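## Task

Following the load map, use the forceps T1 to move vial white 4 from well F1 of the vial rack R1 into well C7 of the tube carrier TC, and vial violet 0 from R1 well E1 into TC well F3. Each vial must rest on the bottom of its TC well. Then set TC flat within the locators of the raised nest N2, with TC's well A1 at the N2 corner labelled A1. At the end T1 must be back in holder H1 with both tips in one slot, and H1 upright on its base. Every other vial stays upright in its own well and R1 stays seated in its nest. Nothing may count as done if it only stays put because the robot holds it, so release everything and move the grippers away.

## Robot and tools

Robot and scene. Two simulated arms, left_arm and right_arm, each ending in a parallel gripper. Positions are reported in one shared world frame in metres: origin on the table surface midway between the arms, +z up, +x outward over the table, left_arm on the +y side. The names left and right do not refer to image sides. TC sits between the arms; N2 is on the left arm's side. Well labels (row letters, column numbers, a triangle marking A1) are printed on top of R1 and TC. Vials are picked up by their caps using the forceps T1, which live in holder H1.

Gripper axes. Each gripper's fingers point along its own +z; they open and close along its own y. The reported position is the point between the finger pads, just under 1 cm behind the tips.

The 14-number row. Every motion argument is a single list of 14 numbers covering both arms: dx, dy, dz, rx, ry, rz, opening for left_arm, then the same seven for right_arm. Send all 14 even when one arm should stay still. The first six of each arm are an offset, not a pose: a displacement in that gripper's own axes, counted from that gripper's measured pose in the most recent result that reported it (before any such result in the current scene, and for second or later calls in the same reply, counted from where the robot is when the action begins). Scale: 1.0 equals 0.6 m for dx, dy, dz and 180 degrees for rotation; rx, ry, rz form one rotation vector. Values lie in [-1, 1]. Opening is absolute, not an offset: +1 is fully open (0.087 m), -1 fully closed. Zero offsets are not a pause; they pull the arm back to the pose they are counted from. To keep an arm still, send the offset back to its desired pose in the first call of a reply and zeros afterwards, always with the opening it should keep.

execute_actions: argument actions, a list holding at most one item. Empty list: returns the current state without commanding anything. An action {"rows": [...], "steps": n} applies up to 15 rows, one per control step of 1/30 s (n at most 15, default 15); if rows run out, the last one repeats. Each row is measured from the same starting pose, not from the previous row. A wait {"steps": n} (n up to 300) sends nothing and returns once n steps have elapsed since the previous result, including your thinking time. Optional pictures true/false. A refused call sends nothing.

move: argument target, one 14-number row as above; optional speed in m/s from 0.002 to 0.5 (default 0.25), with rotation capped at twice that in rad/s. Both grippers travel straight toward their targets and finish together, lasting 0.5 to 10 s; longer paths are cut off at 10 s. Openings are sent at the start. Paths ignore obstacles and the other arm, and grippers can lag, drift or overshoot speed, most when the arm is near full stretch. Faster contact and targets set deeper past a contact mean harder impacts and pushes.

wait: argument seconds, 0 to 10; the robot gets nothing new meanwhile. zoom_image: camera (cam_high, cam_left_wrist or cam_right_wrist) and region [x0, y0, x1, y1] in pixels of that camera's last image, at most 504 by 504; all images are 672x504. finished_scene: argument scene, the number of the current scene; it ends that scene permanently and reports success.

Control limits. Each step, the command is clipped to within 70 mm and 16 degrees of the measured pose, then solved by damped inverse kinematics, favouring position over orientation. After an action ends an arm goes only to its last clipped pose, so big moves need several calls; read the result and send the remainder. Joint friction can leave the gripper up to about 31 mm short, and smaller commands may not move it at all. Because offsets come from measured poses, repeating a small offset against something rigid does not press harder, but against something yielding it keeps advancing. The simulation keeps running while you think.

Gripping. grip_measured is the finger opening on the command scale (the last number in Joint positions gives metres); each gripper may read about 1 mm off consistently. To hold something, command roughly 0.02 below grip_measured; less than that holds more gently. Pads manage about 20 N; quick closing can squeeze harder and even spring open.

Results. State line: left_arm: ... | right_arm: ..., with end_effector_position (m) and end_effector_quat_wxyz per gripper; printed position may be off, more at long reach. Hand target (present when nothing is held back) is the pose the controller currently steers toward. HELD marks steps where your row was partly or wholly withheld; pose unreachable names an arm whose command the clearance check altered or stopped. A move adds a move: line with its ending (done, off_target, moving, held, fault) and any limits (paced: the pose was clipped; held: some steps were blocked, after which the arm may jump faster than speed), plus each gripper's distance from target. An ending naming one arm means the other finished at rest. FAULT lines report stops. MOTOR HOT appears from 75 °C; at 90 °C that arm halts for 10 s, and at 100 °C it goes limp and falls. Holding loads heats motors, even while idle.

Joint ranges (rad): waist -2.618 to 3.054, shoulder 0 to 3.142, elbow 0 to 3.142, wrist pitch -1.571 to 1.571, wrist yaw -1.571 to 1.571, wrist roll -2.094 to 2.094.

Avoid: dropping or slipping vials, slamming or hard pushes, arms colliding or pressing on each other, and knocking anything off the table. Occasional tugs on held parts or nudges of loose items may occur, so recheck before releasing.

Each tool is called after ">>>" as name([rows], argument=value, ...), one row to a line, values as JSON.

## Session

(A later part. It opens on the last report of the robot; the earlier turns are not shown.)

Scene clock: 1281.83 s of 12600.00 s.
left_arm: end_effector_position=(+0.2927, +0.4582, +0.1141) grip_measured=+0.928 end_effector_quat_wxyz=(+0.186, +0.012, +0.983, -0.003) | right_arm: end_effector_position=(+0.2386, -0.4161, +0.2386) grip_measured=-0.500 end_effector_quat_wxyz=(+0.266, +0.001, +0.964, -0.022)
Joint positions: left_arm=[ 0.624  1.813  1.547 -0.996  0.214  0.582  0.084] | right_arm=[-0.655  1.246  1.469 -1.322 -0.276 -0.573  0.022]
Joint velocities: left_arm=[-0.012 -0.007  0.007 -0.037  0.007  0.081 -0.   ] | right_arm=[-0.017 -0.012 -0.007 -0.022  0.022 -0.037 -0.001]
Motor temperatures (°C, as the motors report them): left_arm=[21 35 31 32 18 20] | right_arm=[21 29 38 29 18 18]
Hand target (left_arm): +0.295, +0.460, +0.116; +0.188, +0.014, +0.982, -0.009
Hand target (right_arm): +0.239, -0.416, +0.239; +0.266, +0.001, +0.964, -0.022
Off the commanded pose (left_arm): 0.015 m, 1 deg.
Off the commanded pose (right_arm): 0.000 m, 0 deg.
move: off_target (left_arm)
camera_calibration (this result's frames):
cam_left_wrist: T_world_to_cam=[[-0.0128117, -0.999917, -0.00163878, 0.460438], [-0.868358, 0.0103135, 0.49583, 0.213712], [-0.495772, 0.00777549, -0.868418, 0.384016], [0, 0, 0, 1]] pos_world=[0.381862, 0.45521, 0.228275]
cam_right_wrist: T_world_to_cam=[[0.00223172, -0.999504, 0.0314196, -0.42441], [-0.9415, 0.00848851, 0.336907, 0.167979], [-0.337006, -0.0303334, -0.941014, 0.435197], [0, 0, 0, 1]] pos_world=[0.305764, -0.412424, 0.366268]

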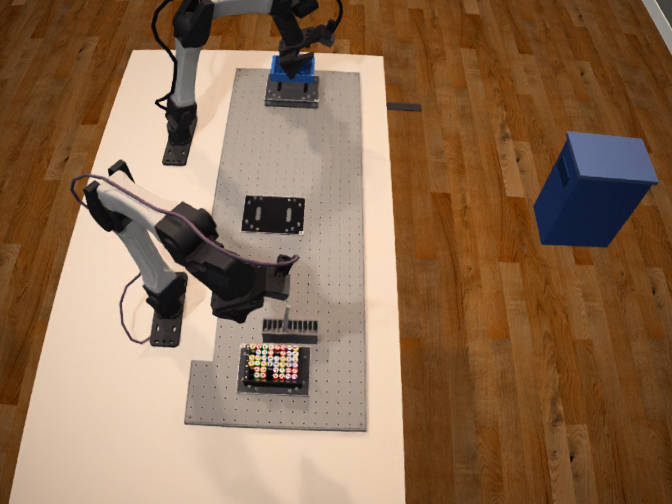

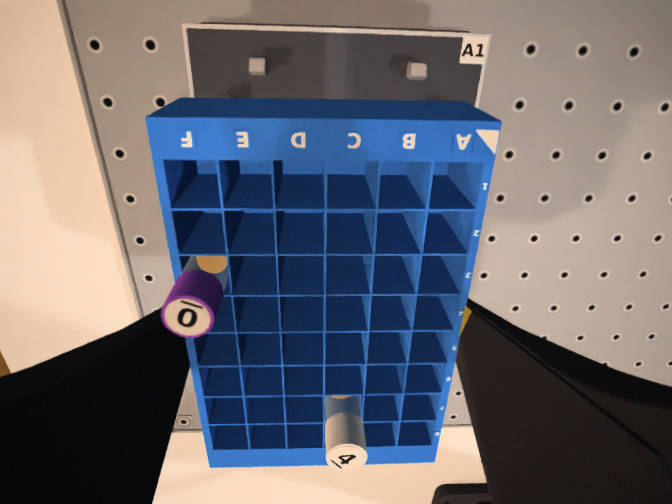

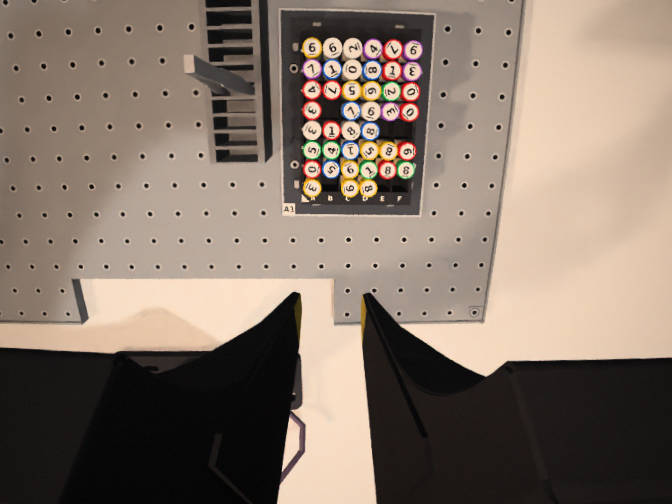

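>>> move(target=[0.032,-0.012,0.058,0.003,-0.004,0.007,0.82,0,0,0,0,0,0,-0.5], speed=0.04)

Scene clock: 1288.00 s of 12600.00 s.
left_arm: end_effector_position=(+0.2850, +0.4532, +0.0719) grip_measured=+0.928 end_effector_quat_wxyz=(+0.178, +0.017, +0.984, -0.009) | right_arm: end_effector_position=(+0.2386, -0.4161, +0.2386) grip_measured=-0.500 end_effector_quat_wxyz=(+0.266, +0.001, +0.964, -0.022)
Joint positions: left_arm=[ 0.624  1.813  1.381 -0.85   0.216  0.593  0.084] | right_arm=[-0.655  1.246  1.469 -1.322 -0.276 -0.573  0.022]
Joint velocities: left_arm=[ 0.007 -0.002 -0.002  0.081 -0.022  0.037 -0.   ] | right_arm=[-0.002 -0.012  0.007 -0.022 -0.051 -0.037  0.001]
Motor temperatures (°C, as the motors report them): left_arm=[21 35 32 32 18 20] | right_arm=[21 29 38 29 18 18]
Hand target (left_arm): +0.287, +0.450, +0.075; +0.192, +0.024, +0.981, -0.006
Hand target (right_arm): +0.239, -0.416, +0.239; +0.266, +0.001, +0.964, -0.022
Off the commanded pose (left_arm): 0.004 m, 2 deg.
Off the commanded pose (right_arm): 0.000 m, 0 deg.
After step 90, 1.77 s passed at rest.
move: done
camera_calibration (this result's frames):
cam_left_wrist: T_world_to_cam=[[-0.0235477, -0.999699, 0.00694085, 0.45757], [-0.860397, 0.0238009, 0.509068, 0.218681], [-0.509079, 0.00601547, -0.860699, 0.347572], [0, 0, 0, 1]] pos_world=[0.375869, 0.450136, 0.184655]
cam_right_wrist: T_world_to_cam=[[0.00223172, -0.999504, 0.0314196, -0.42441], [-0.9415, 0.00848851, 0.336907, 0.167979], [-0.337006, -0.0303334, -0.941014, 0.435197], [0, 0, 0, 1]] pos_world=[0.305764, -0.412424, 0.366268]

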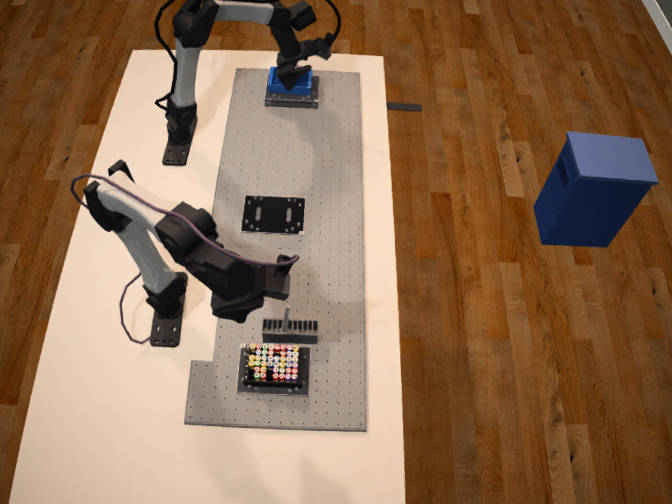

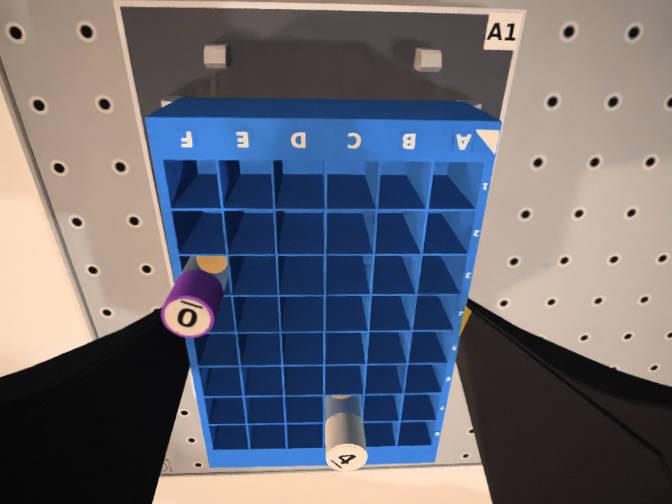

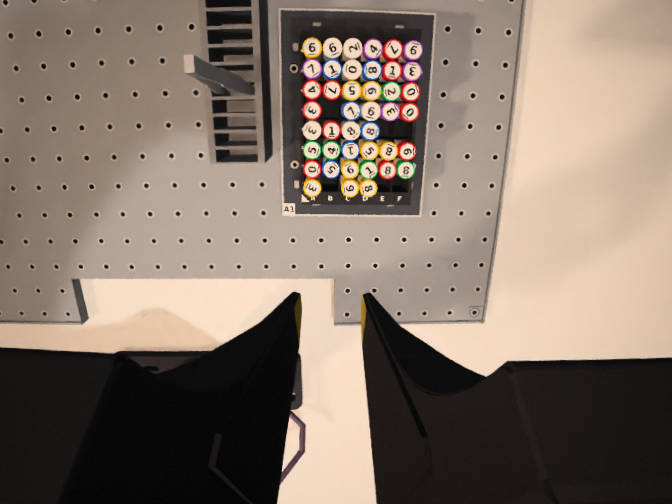

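Front is between side pegs; slide forward ~6 mm.

>>> move(target=[-0.016,-0.005,0.006,0,-0.016,0,0.82,0,0,0,0,0,0,-0.5], speed=0.02)

Scene clock: 1294.17 s of 12600.00 s.
left_arm: end_effector_position=(+0.2927, +0.4554, +0.0734) grip_measured=+0.928 end_effector_quat_wxyz=(+0.194, +0.013, +0.981, -0.006) | right_arm: end_effector_position=(+0.2386, -0.4161, +0.2386) grip_measured=-0.500 end_effector_quat_wxyz=(+0.266, +0.001, +0.964, -0.022)
Joint positions: left_arm=[ 0.624  1.813  1.381 -0.818  0.227  0.58   0.084] | right_arm=[-0.655  1.246  1.469 -1.322 -0.276 -0.573  0.022]
Joint velocities: left_arm=[ 0.002 -0.007 -0.017  0.022 -0.037 -0.095 -0.   ] | right_arm=[ 0.012  0.002 -0.022  0.081 -0.037  0.037  0.   ]
Motor temperatures (°C, as the motors report them): left_arm=[21 36 31 32 18 20] | right_arm=[21 29 38 29 18 18]
Hand target (left_arm): +0.295, +0.450, +0.072; +0.203, +0.016, +0.979, -0.009
Hand target (right_arm): +0.239, -0.416, +0.239; +0.266, +0.001, +0.964, -0.022
Off the commanded pose (left_arm): 0.006 m, 1 deg.
Off the commanded pose (right_arm): 0.000 m, 0 deg.
After step 90, 1.70 s passed at rest.
move: done
camera_calibration (this result's frames):
cam_left_wrist: T_world_to_cam=[[-0.0150638, -0.999884, 0.0022827, 0.457881], [-0.876624, 0.0143049, 0.480963, 0.235606], [-0.48094, 0.00524408, -0.876738, 0.346081], [0, 0, 0, 1]] pos_world=[0.37988, 0.452643, 0.189059]
cam_right_wrist: T_world_to_cam=[[0.00223172, -0.999504, 0.0314196, -0.42441], [-0.9415, 0.00848851, 0.336907, 0.167979], [-0.337006, -0.0303334, -0.941014, 0.435197], [0, 0, 0, 1]] pos_world=[0.305764, -0.412424, 0.366268]

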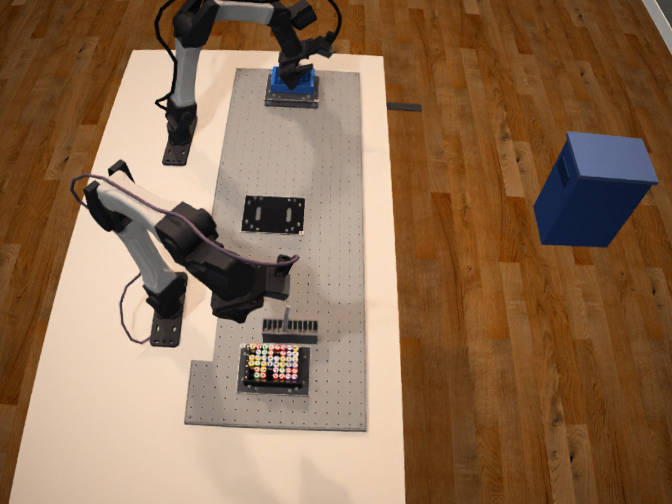

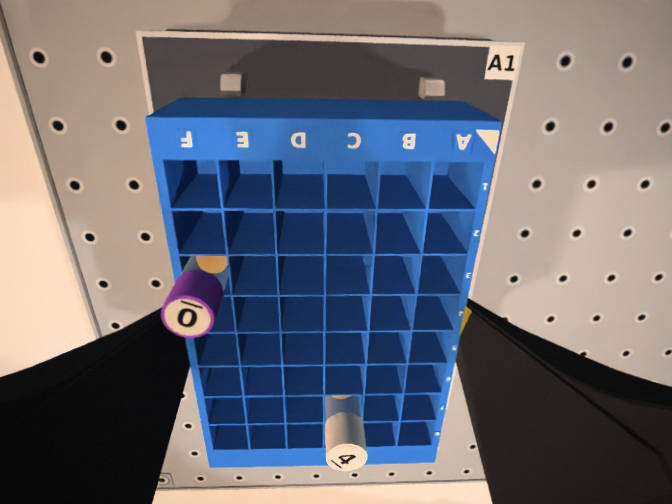

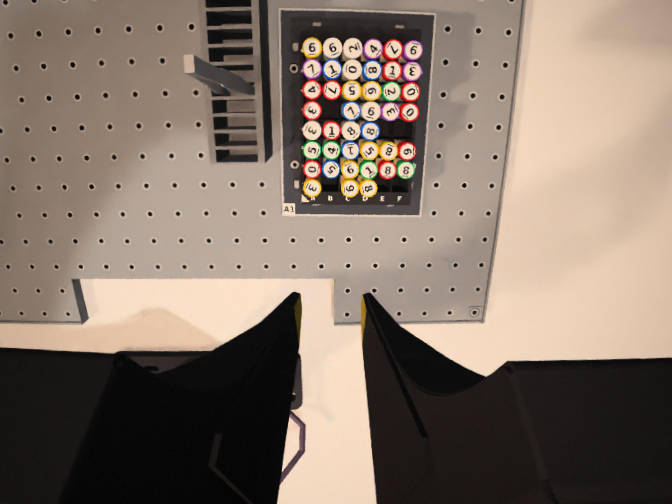

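Need right 2 mm, back 1 mm, yaw −0.7°.

>>> move(target=[0.004,-0.005,0.004,0.007,-0.002,0.009,0.82,0,0,0,0,0,0,-0.5], speed=0.02)

Scene clock: 1304.37 s of 12600.00 s.
left_arm: end_effector_position=(+0.2939, +0.4552, +0.0736) grip_measured=+0.928 end_effector_quat_wxyz=(+0.197, +0.027, +0.980, -0.007) | right_arm: end_effector_position=(+0.2386, -0.4161, +0.2386) grip_measured=-0.500 end_effector_quat_wxyz=(+0.266, +0.001, +0.964, -0.022)
Joint positions: left_arm=[ 0.624  1.813  1.381 -0.817  0.237  0.606  0.084] | right_arm=[-0.655  1.246  1.469 -1.322 -0.276 -0.573  0.022]
Joint velocities: left_arm=[ 0.002 -0.007  0.002  0.007 -0.007  0.066 -0.   ] | right_arm=[-0.007  0.012  0.012 -0.051 -0.022 -0.066 -0.   ]
Motor temperatures (°C, as the motors report them): left_arm=[21 37 31 32 18 20] | right_arm=[21 28 38 29 18 18]
Hand target (left_arm): +0.291, +0.452, +0.070; +0.197, +0.029, +0.980, -0.014
Hand target (right_arm): +0.239, -0.416, +0.239; +0.266, +0.001, +0.964, -0.022
Off the commanded pose (left_arm): 0.005 m, 1 deg.
Off the commanded pose (right_arm): 0.000 m, 0 deg.
After step 90, 6.07 s passed at rest.
move: done
camera_calibration (this result's frames):
cam_left_wrist: T_world_to_cam=[[-0.0423738, -0.999101, -0.0011169, 0.465647], [-0.879037, 0.0367503, 0.475334, 0.227442], [-0.474866, 0.0211235, -0.879805, 0.33804], [0, 0, 0, 1]] pos_world=[0.380185, 0.449729, 0.189818]
cam_right_wrist: T_world_to_cam=[[0.00223172, -0.999504, 0.0314196, -0.42441], [-0.9415, 0.00848851, 0.336907, 0.167979], [-0.337006, -0.0303334, -0.941014, 0.435197], [0, 0, 0, 1]] pos_world=[0.305764, -0.412424, 0.366268]

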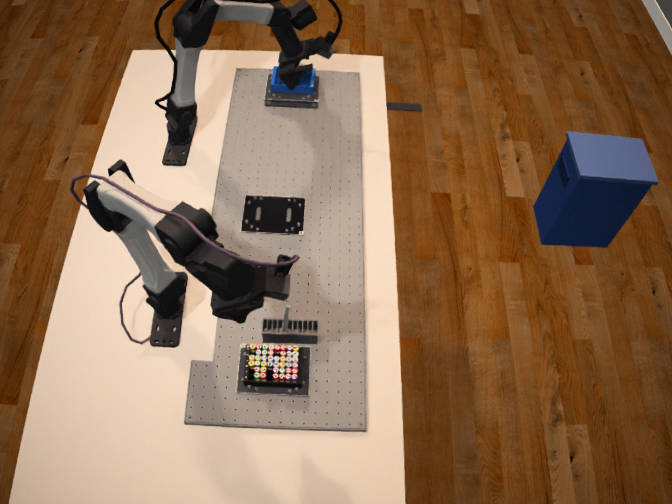

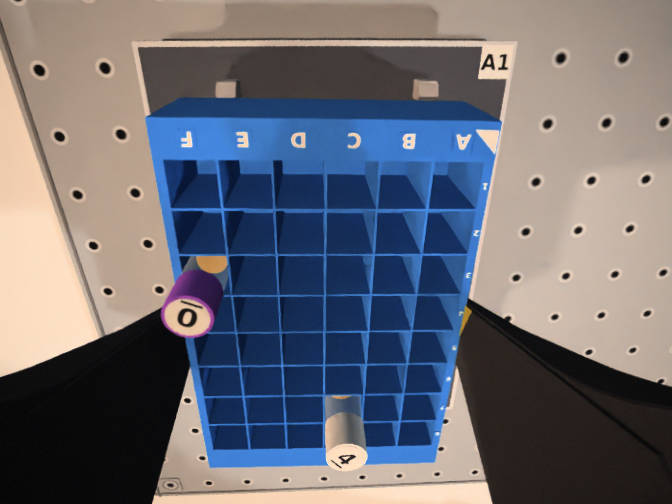

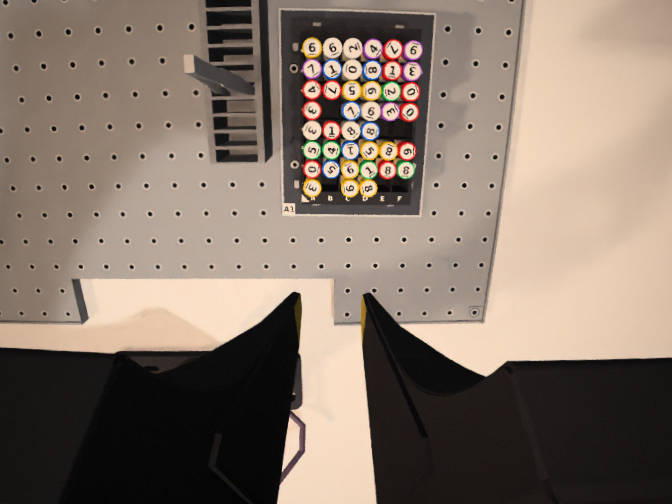

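>>> move(target=[0.008,-0.007,-0.006,0,0,-0.007,0.82,0,0,0,0,0,0,-0.5], speed=0.02)

Scene clock: 1310.13 s of 12600.00 s.
left_arm: end_effector_position=(+0.2939, +0.4545, +0.0736) grip_measured=+0.928 end_effector_quat_wxyz=(+0.197, +0.020, +0.980, -0.008) | right_arm: end_effector_position=(+0.2386, -0.4161, +0.2386) grip_measured=-0.500 end_effector_quat_wxyz=(+0.266, +0.001, +0.964, -0.022)
Joint positions: left_arm=[ 0.624  1.813  1.381 -0.817  0.237  0.593  0.084] | right_arm=[-0.655  1.246  1.469 -1.322 -0.276 -0.573  0.022]
Joint velocities: left_arm=[ 0.007 -0.002  0.007 -0.007 -0.037 -0.037  0.   ] | right_arm=[ 0.002 -0.002  0.007  0.007 -0.007 -0.051  0.   ]
Motor temperatures (°C, as the motors report them): left_arm=[21 37 31 32 18 20] | right_arm=[21 28 38 29 18 18]
Hand target (left_arm): +0.288, +0.451, +0.075; +0.197, +0.016, +0.980, -0.009
Hand target (right_arm): +0.239, -0.416, +0.239; +0.266, +0.001, +0.964, -0.022
Off the commanded pose (left_arm): 0.007 m, 0 deg.
Off the commanded pose (right_arm): 0.000 m, 0 deg.
After step 90, 1.97 s passed at rest.
move: done
camera_calibration (this result's frames):
cam_left_wrist: T_world_to_cam=[[-0.0303127, -0.99953, 0.00463548, 0.461206], [-0.879474, 0.028875, 0.47507, 0.231225], [-0.47498, 0.0103238, -0.879936, 0.343042], [0, 0, 0, 1]] pos_world=[0.380275, 0.450771, 0.189869]
cam_right_wrist: T_world_to_cam=[[0.00223172, -0.999504, 0.0314196, -0.42441], [-0.9415, 0.00848851, 0.336907, 0.167979], [-0.337006, -0.0303334, -0.941014, 0.435197], [0, 0, 0, 1]] pos_world=[0.305764, -0.412424, 0.366268]

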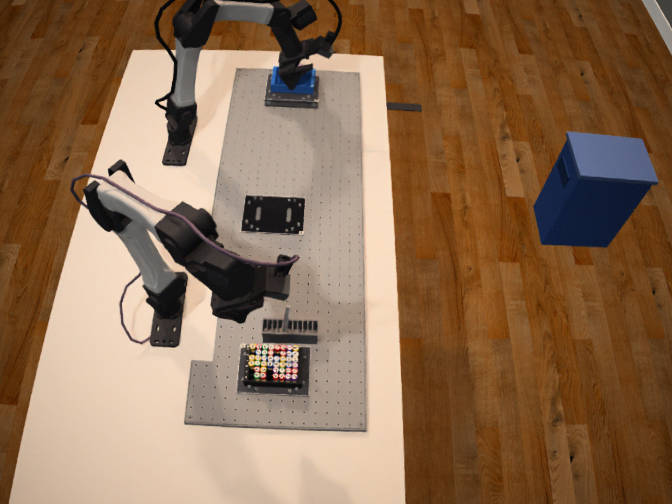

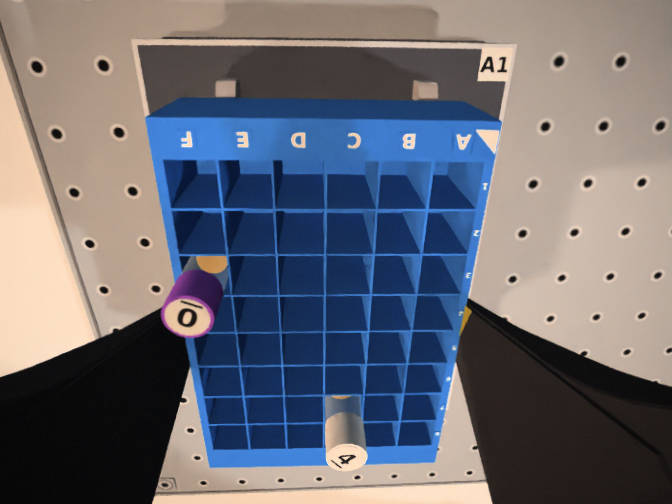

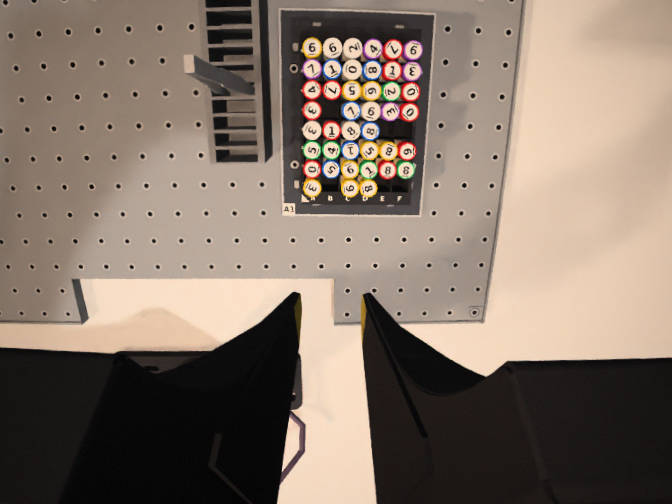

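Only 2 mm back is left; wrist-pitch nudge with some down.

>>> move(target=[0.02,-0.005,0.008,0.003,0.008,0,0.82,0,0,0,0,0,0,-0.5], speed=0.015)

Scene clock: 1318.17 s of 12600.00 s.
left_arm: end_effector_position=(+0.2904, +0.4526, +0.0695) grip_measured=+0.928 end_effector_quat_wxyz=(+0.192, +0.022, +0.981, -0.011) | right_arm: end_effector_position=(+0.2386, -0.4161, +0.2386) grip_measured=-0.500 end_effector_quat_wxyz=(+0.266, +0.001, +0.964, -0.022)
Joint positions: left_arm=[ 0.624  1.813  1.367 -0.817  0.237  0.598  0.084] | right_arm=[-0.655  1.246  1.469 -1.322 -0.276 -0.573  0.022]
Joint velocities: left_arm=[ 0.002  0.022  0.002  0.007 -0.051 -0.007  0.   ] | right_arm=[-0.012  0.012  0.002  0.066 -0.037 -0.051  0.   ]
Motor temperatures (°C, as the motors report them): left_arm=[21 38 31 32 18 20] | right_arm=[21 28 38 29 18 18]
Hand target (left_arm): +0.285, +0.452, +0.065; +0.185, +0.021, +0.982, -0.013
Hand target (right_arm): +0.239, -0.416, +0.239; +0.266, +0.001, +0.964, -0.022
Off the commanded pose (left_arm): 0.008 m, 1 deg.
Off the commanded pose (right_arm): 0.000 m, 0 deg.
After step 90, 3.80 s passed at rest.
move: done
camera_calibration (this result's frames):
cam_left_wrist: T_world_to_cam=[[-0.0349236, -0.99934, 0.0100221, 0.460044], [-0.873722, 0.035399, 0.485135, 0.224857], [-0.485169, 0.00818616, -0.874382, 0.341324], [0, 0, 0, 1]] pos_world=[0.378129, 0.448987, 0.184751]
cam_right_wrist: T_world_to_cam=[[0.00223172, -0.999504, 0.0314196, -0.42441], [-0.9415, 0.00848851, 0.336907, 0.167979], [-0.337006, -0.0303334, -0.941014, 0.435197], [0, 0, 0, 1]] pos_world=[0.305764, -0.412424, 0.366268]

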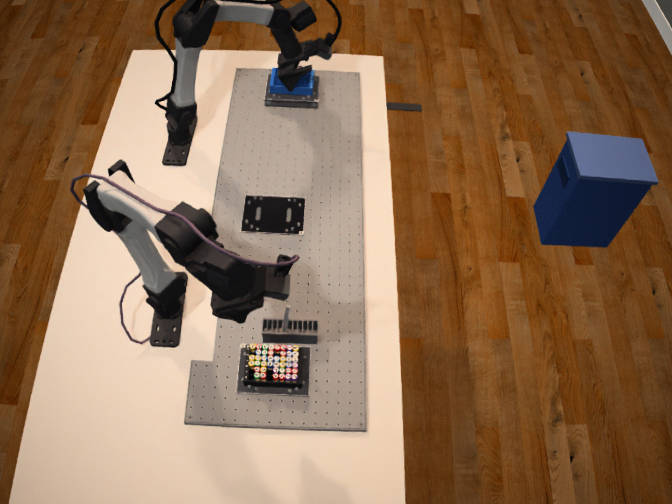

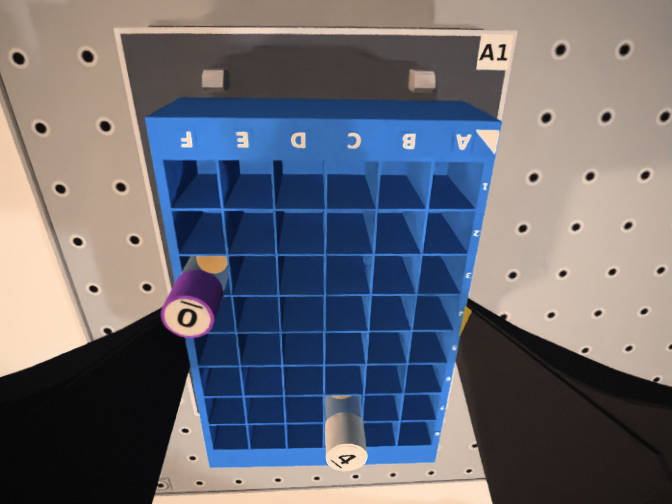

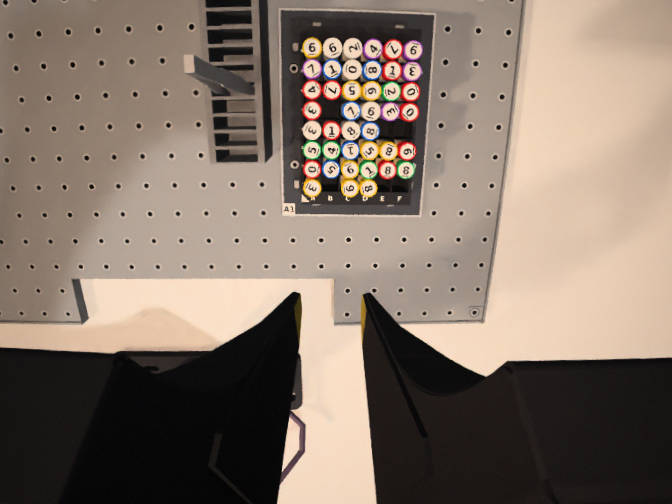

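Now a plain descent drifts outward, which is the needed direction.

>>> move(target=[0.01,0.004,0.024,-0.003,0,-0.003,0.82,0,0,0,0,0,0,-0.5], speed=0.015)

Scene clock: 1323.90 s of 12600.00 s.
left_arm: end_effector_position=(+0.2917, +0.4533, +0.0640) grip_measured=+0.928 end_effector_quat_wxyz=(+0.196, +0.020, +0.980, -0.008) | right_arm: end_effector_position=(+0.2386, -0.4161, +0.2386) grip_measured=-0.500 end_effector_quat_wxyz=(+0.266, +0.001, +0.964, -0.022)
Joint positions: left_arm=[ 0.624  1.813  1.343 -0.78   0.236  0.592  0.084] | right_arm=[-0.655  1.246  1.469 -1.322 -0.276 -0.573  0.022]
Joint velocities: left_arm=[ 0.007 -0.002  0.002  0.037  0.037  0.022 -0.   ] | right_arm=[ 0.002 -0.007 -0.007 -0.051 -0.007 -0.022 -0.   ]
Motor temperatures (°C, as the motors report them): left_arm=[21 38 30 32 18 20] | right_arm=[21 28 38 29 18 18]
Hand target (left_arm): +0.290, +0.454, +0.054; +0.192, +0.016, +0.981, -0.008
Hand target (right_arm): +0.239, -0.416, +0.239; +0.266, +0.001, +0.964, -0.022
Off the commanded pose (left_arm): 0.010 m, 1 deg.
Off the commanded pose (right_arm): 0.000 m, 0 deg.
After step 90, 1.47 s passed at rest.
move: done
camera_calibration (this result's frames):
cam_left_wrist: T_world_to_cam=[[-0.0295893, -0.99955, 0.00500825, 0.459718], [-0.878448, 0.0283944, 0.476993, 0.233696], [-0.47692, 0.0097144, -0.878893, 0.334333], [0, 0, 0, 1]] pos_world=[0.378343, 0.449627, 0.180069]
cam_right_wrist: T_world_to_cam=[[0.00223172, -0.999504, 0.0314196, -0.42441], [-0.9415, 0.00848851, 0.336907, 0.167979], [-0.337006, -0.0303334, -0.941014, 0.435197], [0, 0, 0, 1]] pos_world=[0.305764, -0.412424, 0.366268]

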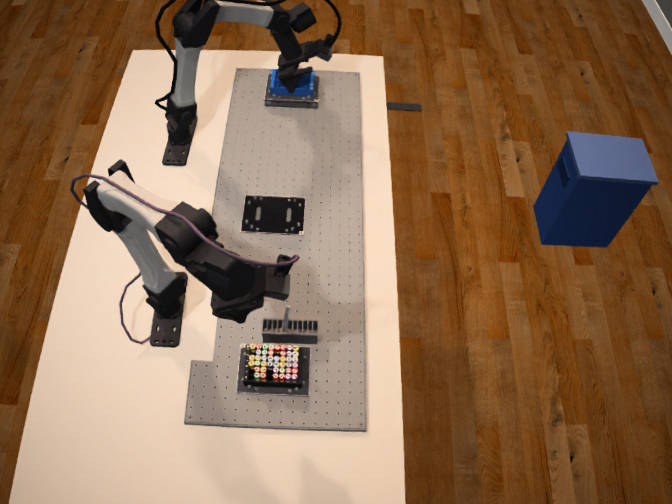

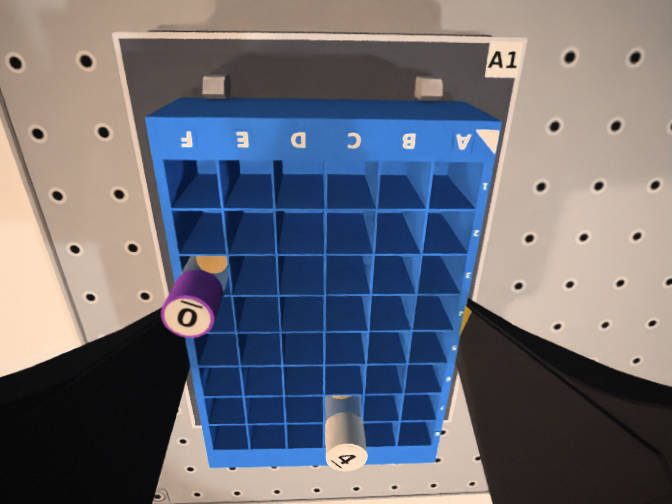

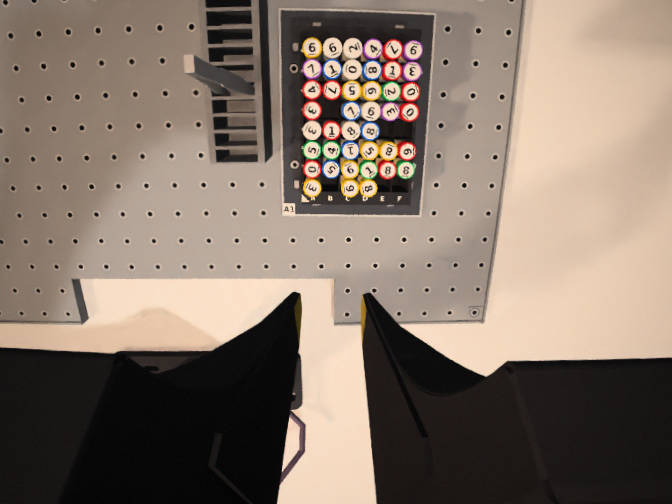

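>>> move(target=[0.012,0.003,0.022,0,0.003,0,0.82,0,0,0,0,0,0,-0.5], speed=0.02)

>>> move(target=[0,0,0,0,0,0,1,0,0,0,0,0,0,-0.5])

>>> move(target=[-0.07,0,-0.17,0,0,0,1,0,0,0,0,0,0,-0.5], speed=0.06)

Scene clock: 1339.13 s of 12600.00 s.
left_arm: end_effector_position=(+0.2917, +0.4533, +0.0611) grip_measured=+0.928 end_effector_quat_wxyz=(+0.197, +0.020, +0.980, -0.008) | right_arm: end_effector_position=(+0.2386, -0.4161, +0.2386) grip_measured=-0.500 end_effector_quat_wxyz=(+0.266, +0.001, +0.964, -0.022)
Joint positions: left_arm=[ 0.624  1.813  1.331 -0.765  0.236  0.592  0.084] | right_arm=[-0.655  1.246  1.469 -1.322 -0.276 -0.573  0.022]
Joint velocities: left_arm=[ 0.002 -0.012 -0.012  0.007 -0.022  0.022  0.002] | right_arm=[-0.007  0.012  0.007 -0.007  0.007 -0.007 -0.   ]
Motor temperatures (°C, as the motors report them): left_arm=[21 36 30 32 18 20] | right_arm=[21 28 38 29 18 18]
Hand target (left_arm): +0.290, +0.454, +0.049; +0.191, +0.020, +0.981, -0.009
Hand target (right_arm): +0.239, -0.416, +0.239; +0.266, +0.001, +0.964, -0.022
Off the commanded pose (left_arm): 0.012 m, 1 deg.
Off the commanded pose (right_arm): 0.000 m, 0 deg.
After step 90, 11.23 s passed at rest.
move: off_target (left_arm)
camera_calibration (this result's frames):
cam_left_wrist: T_world_to_cam=[[-0.0292471, -0.999566, 0.00360409, 0.459676], [-0.87951, 0.0274473, 0.475089, 0.235879], [-0.474981, 0.0107251, -0.879931, 0.330827], [0, 0, 0, 1]] pos_world=[0.378039, 0.449454, 0.177385]
cam_right_wrist: T_world_to_cam=[[0.00223172, -0.999504, 0.0314196, -0.42441], [-0.9415, 0.00848851, 0.336907, 0.167979], [-0.337006, -0.0303334, -0.941014, 0.435197], [0, 0, 0, 1]] pos_world=[0.305764, -0.412424, 0.366268]

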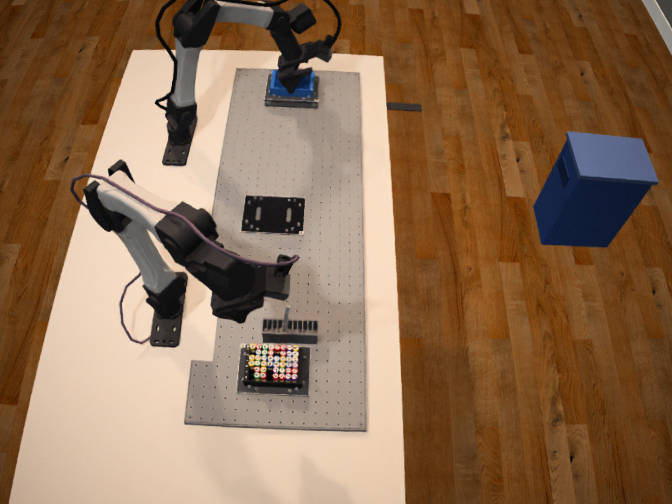

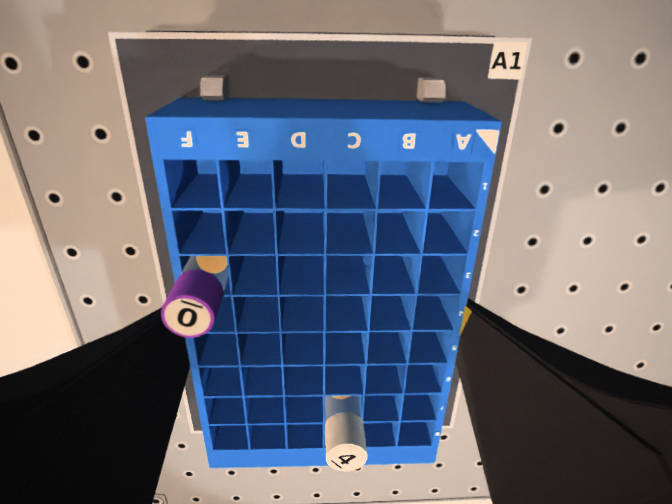

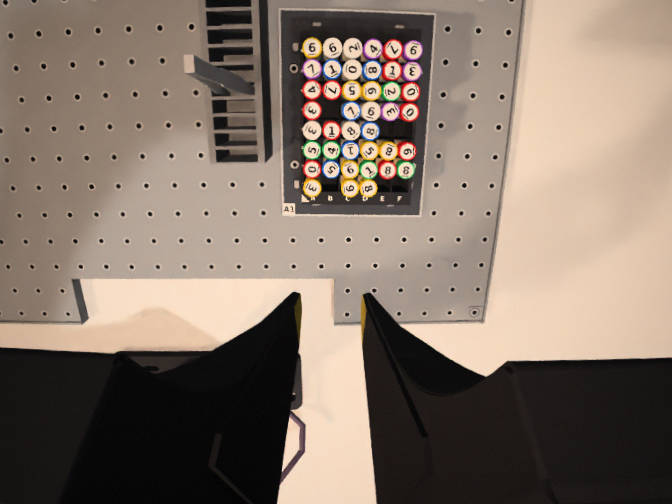

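Scene clock: 1339.63 s of 12600.00 s.
left_arm: end_effector_position=(+0.2917, +0.4533, +0.0611) grip_measured=+0.982 end_effector_quat_wxyz=(+0.197, +0.020, +0.980, -0.008) | right_arm: end_effector_position=(+0.2386, -0.4161, +0.2386) grip_measured=-0.500 end_effector_quat_wxyz=(+0.266, +0.001, +0.964, -0.022)
Joint positions: left_arm=[ 0.624  1.813  1.331 -0.765  0.236  0.592  0.087] | right_arm=[-0.655  1.246  1.469 -1.322 -0.276 -0.573  0.022]
Joint velocities: left_arm=[-0.007  0.002 -0.007  0.066  0.037 -0.037 -0.   ] | right_arm=[-0.007 -0.002 -0.007  0.037  0.037 -0.037  0.   ]
Motor temperatures (°C, as the motors report them): left_arm=[21 36 30 32 18 20] | right_arm=[21 28 38 29 18 18]
Hand target (left_arm): +0.292, +0.453, +0.061; +0.197, +0.020, +0.980, -0.008
Hand target (right_arm): +0.239, -0.416, +0.239; +0.266, +0.001, +0.964, -0.022
Off the commanded pose (left_arm): 0.000 m, 0 deg.
Off the commanded pose (right_arm): 0.000 m, 0 deg.
move: done
camera_calibration (this result's frames):
cam_left_wrist: T_world_to_cam=[[-0.0292471, -0.999566, 0.00360409, 0.459676], [-0.87951, 0.0274473, 0.475089, 0.235879], [-0.474981, 0.0107251, -0.879931, 0.330827], [0, 0, 0, 1]] pos_world=[0.378039, 0.449454, 0.177385]
cam_right_wrist: T_world_to_cam=[[0.00223172, -0.999504, 0.0314196, -0.42441], [-0.9415, 0.00848851, 0.336907, 0.167979], [-0.337006, -0.0303334, -0.941014, 0.435197], [0, 0, 0, 1]] pos_world=[0.305764, -0.412424, 0.366268]

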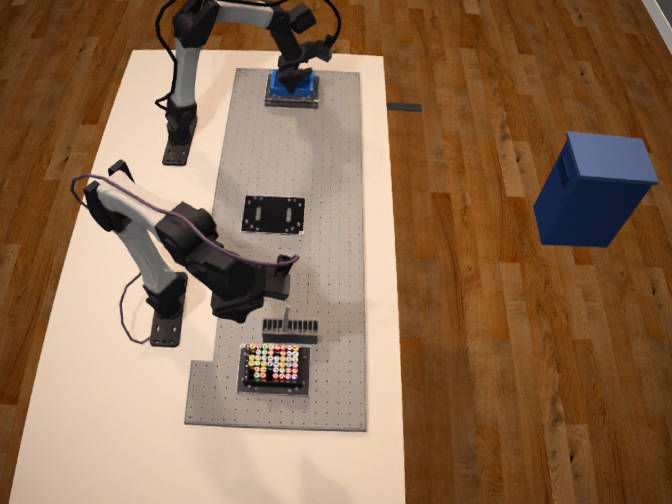

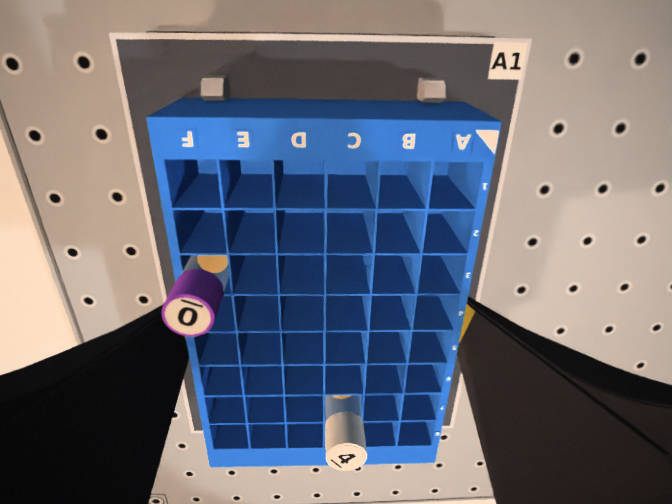

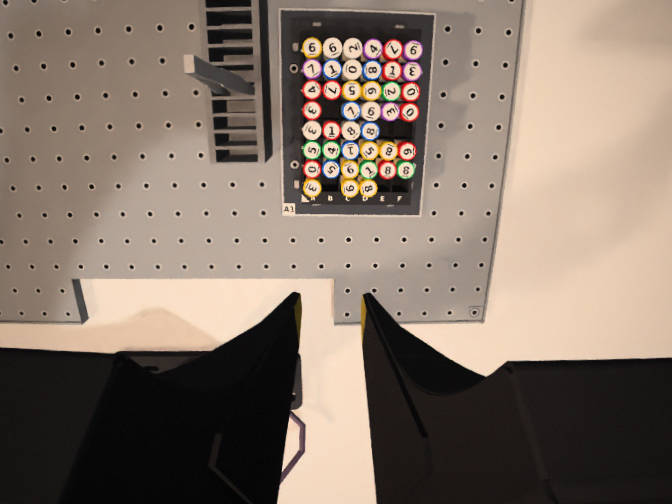

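Scene clock: 1341.97 s of 12600.00 s.
left_arm: end_effector_position=(+0.2937, +0.4547, +0.1710) grip_measured=+0.982 end_effector_quat_wxyz=(+0.203, +0.022, +0.979, -0.004) | right_arm: end_effector_position=(+0.2386, -0.4161, +0.2386) grip_measured=-0.500 end_effector_quat_wxyz=(+0.266, +0.001, +0.964, -0.022)
Joint positions: left_arm=[ 0.624  1.798  1.749 -1.185  0.236  0.594  0.087] | right_arm=[-0.655  1.246  1.469 -1.322 -0.276 -0.573  0.022]
Joint velocities: left_arm=[-0.007 -0.012 -0.007 -0.037 -0.11   0.007  0.001] | right_arm=[-0.002 -0.002 -0.002 -0.022 -0.007  0.022 -0.   ]
Motor temperatures (°C, as the motors report them): left_arm=[21 37 31 32 18 20] | right_arm=[21 28 38 29 18 18]
Hand target (left_arm): +0.292, +0.457, +0.171; +0.198, +0.020, +0.980, -0.007
Hand target (right_arm): +0.239, -0.416, +0.239; +0.266, +0.001, +0.964, -0.022
Off the commanded pose (left_arm): 0.003 m, 1 deg.
Off the commanded pose (right_arm): 0.000 m, 0 deg.
move: done
camera_calibration (this result's frames):
cam_left_wrist: T_world_to_cam=[[-0.0313419, -0.999495, -0.0052823, 0.462864], [-0.884838, 0.0252879, 0.465212, 0.189609], [-0.464843, 0.0192546, -0.885184, 0.422505], [0, 0, 0, 1]] pos_world=[0.378679, 0.4497, 0.288232]
cam_right_wrist: T_world_to_cam=[[0.00223172, -0.999504, 0.0314196, -0.42441], [-0.9415, 0.00848851, 0.336907, 0.167979], [-0.337006, -0.0303334, -0.941014, 0.435197], [0, 0, 0, 1]] pos_world=[0.305764, -0.412424, 0.366268]

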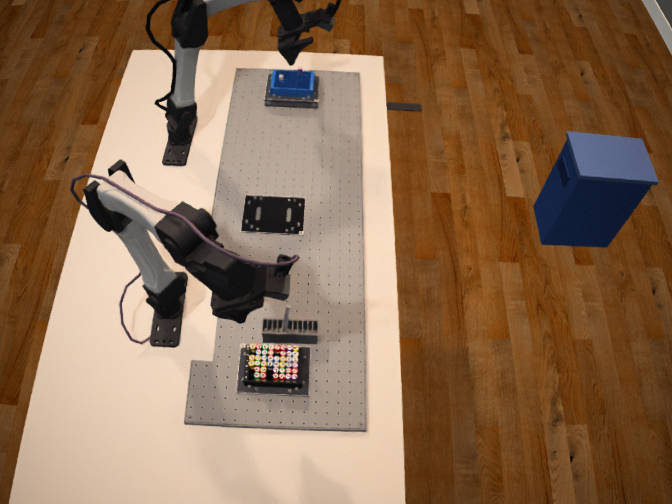

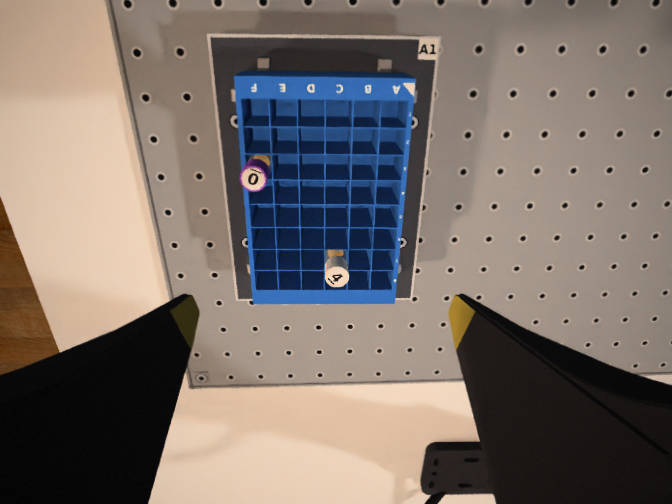

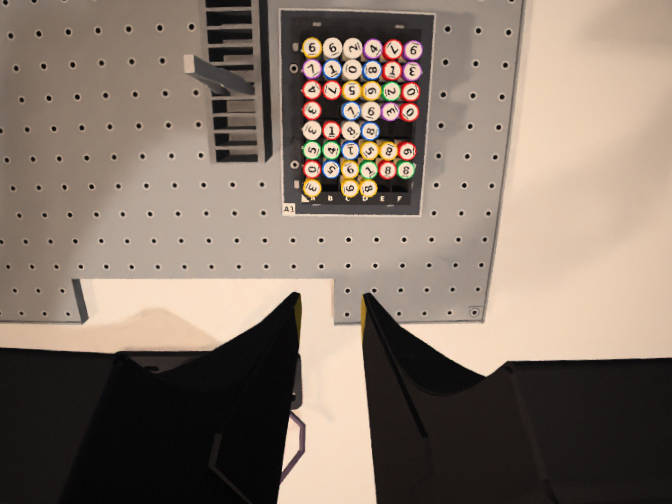

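>>> finished_scene(scene=2)

The scene is finished: the task was done.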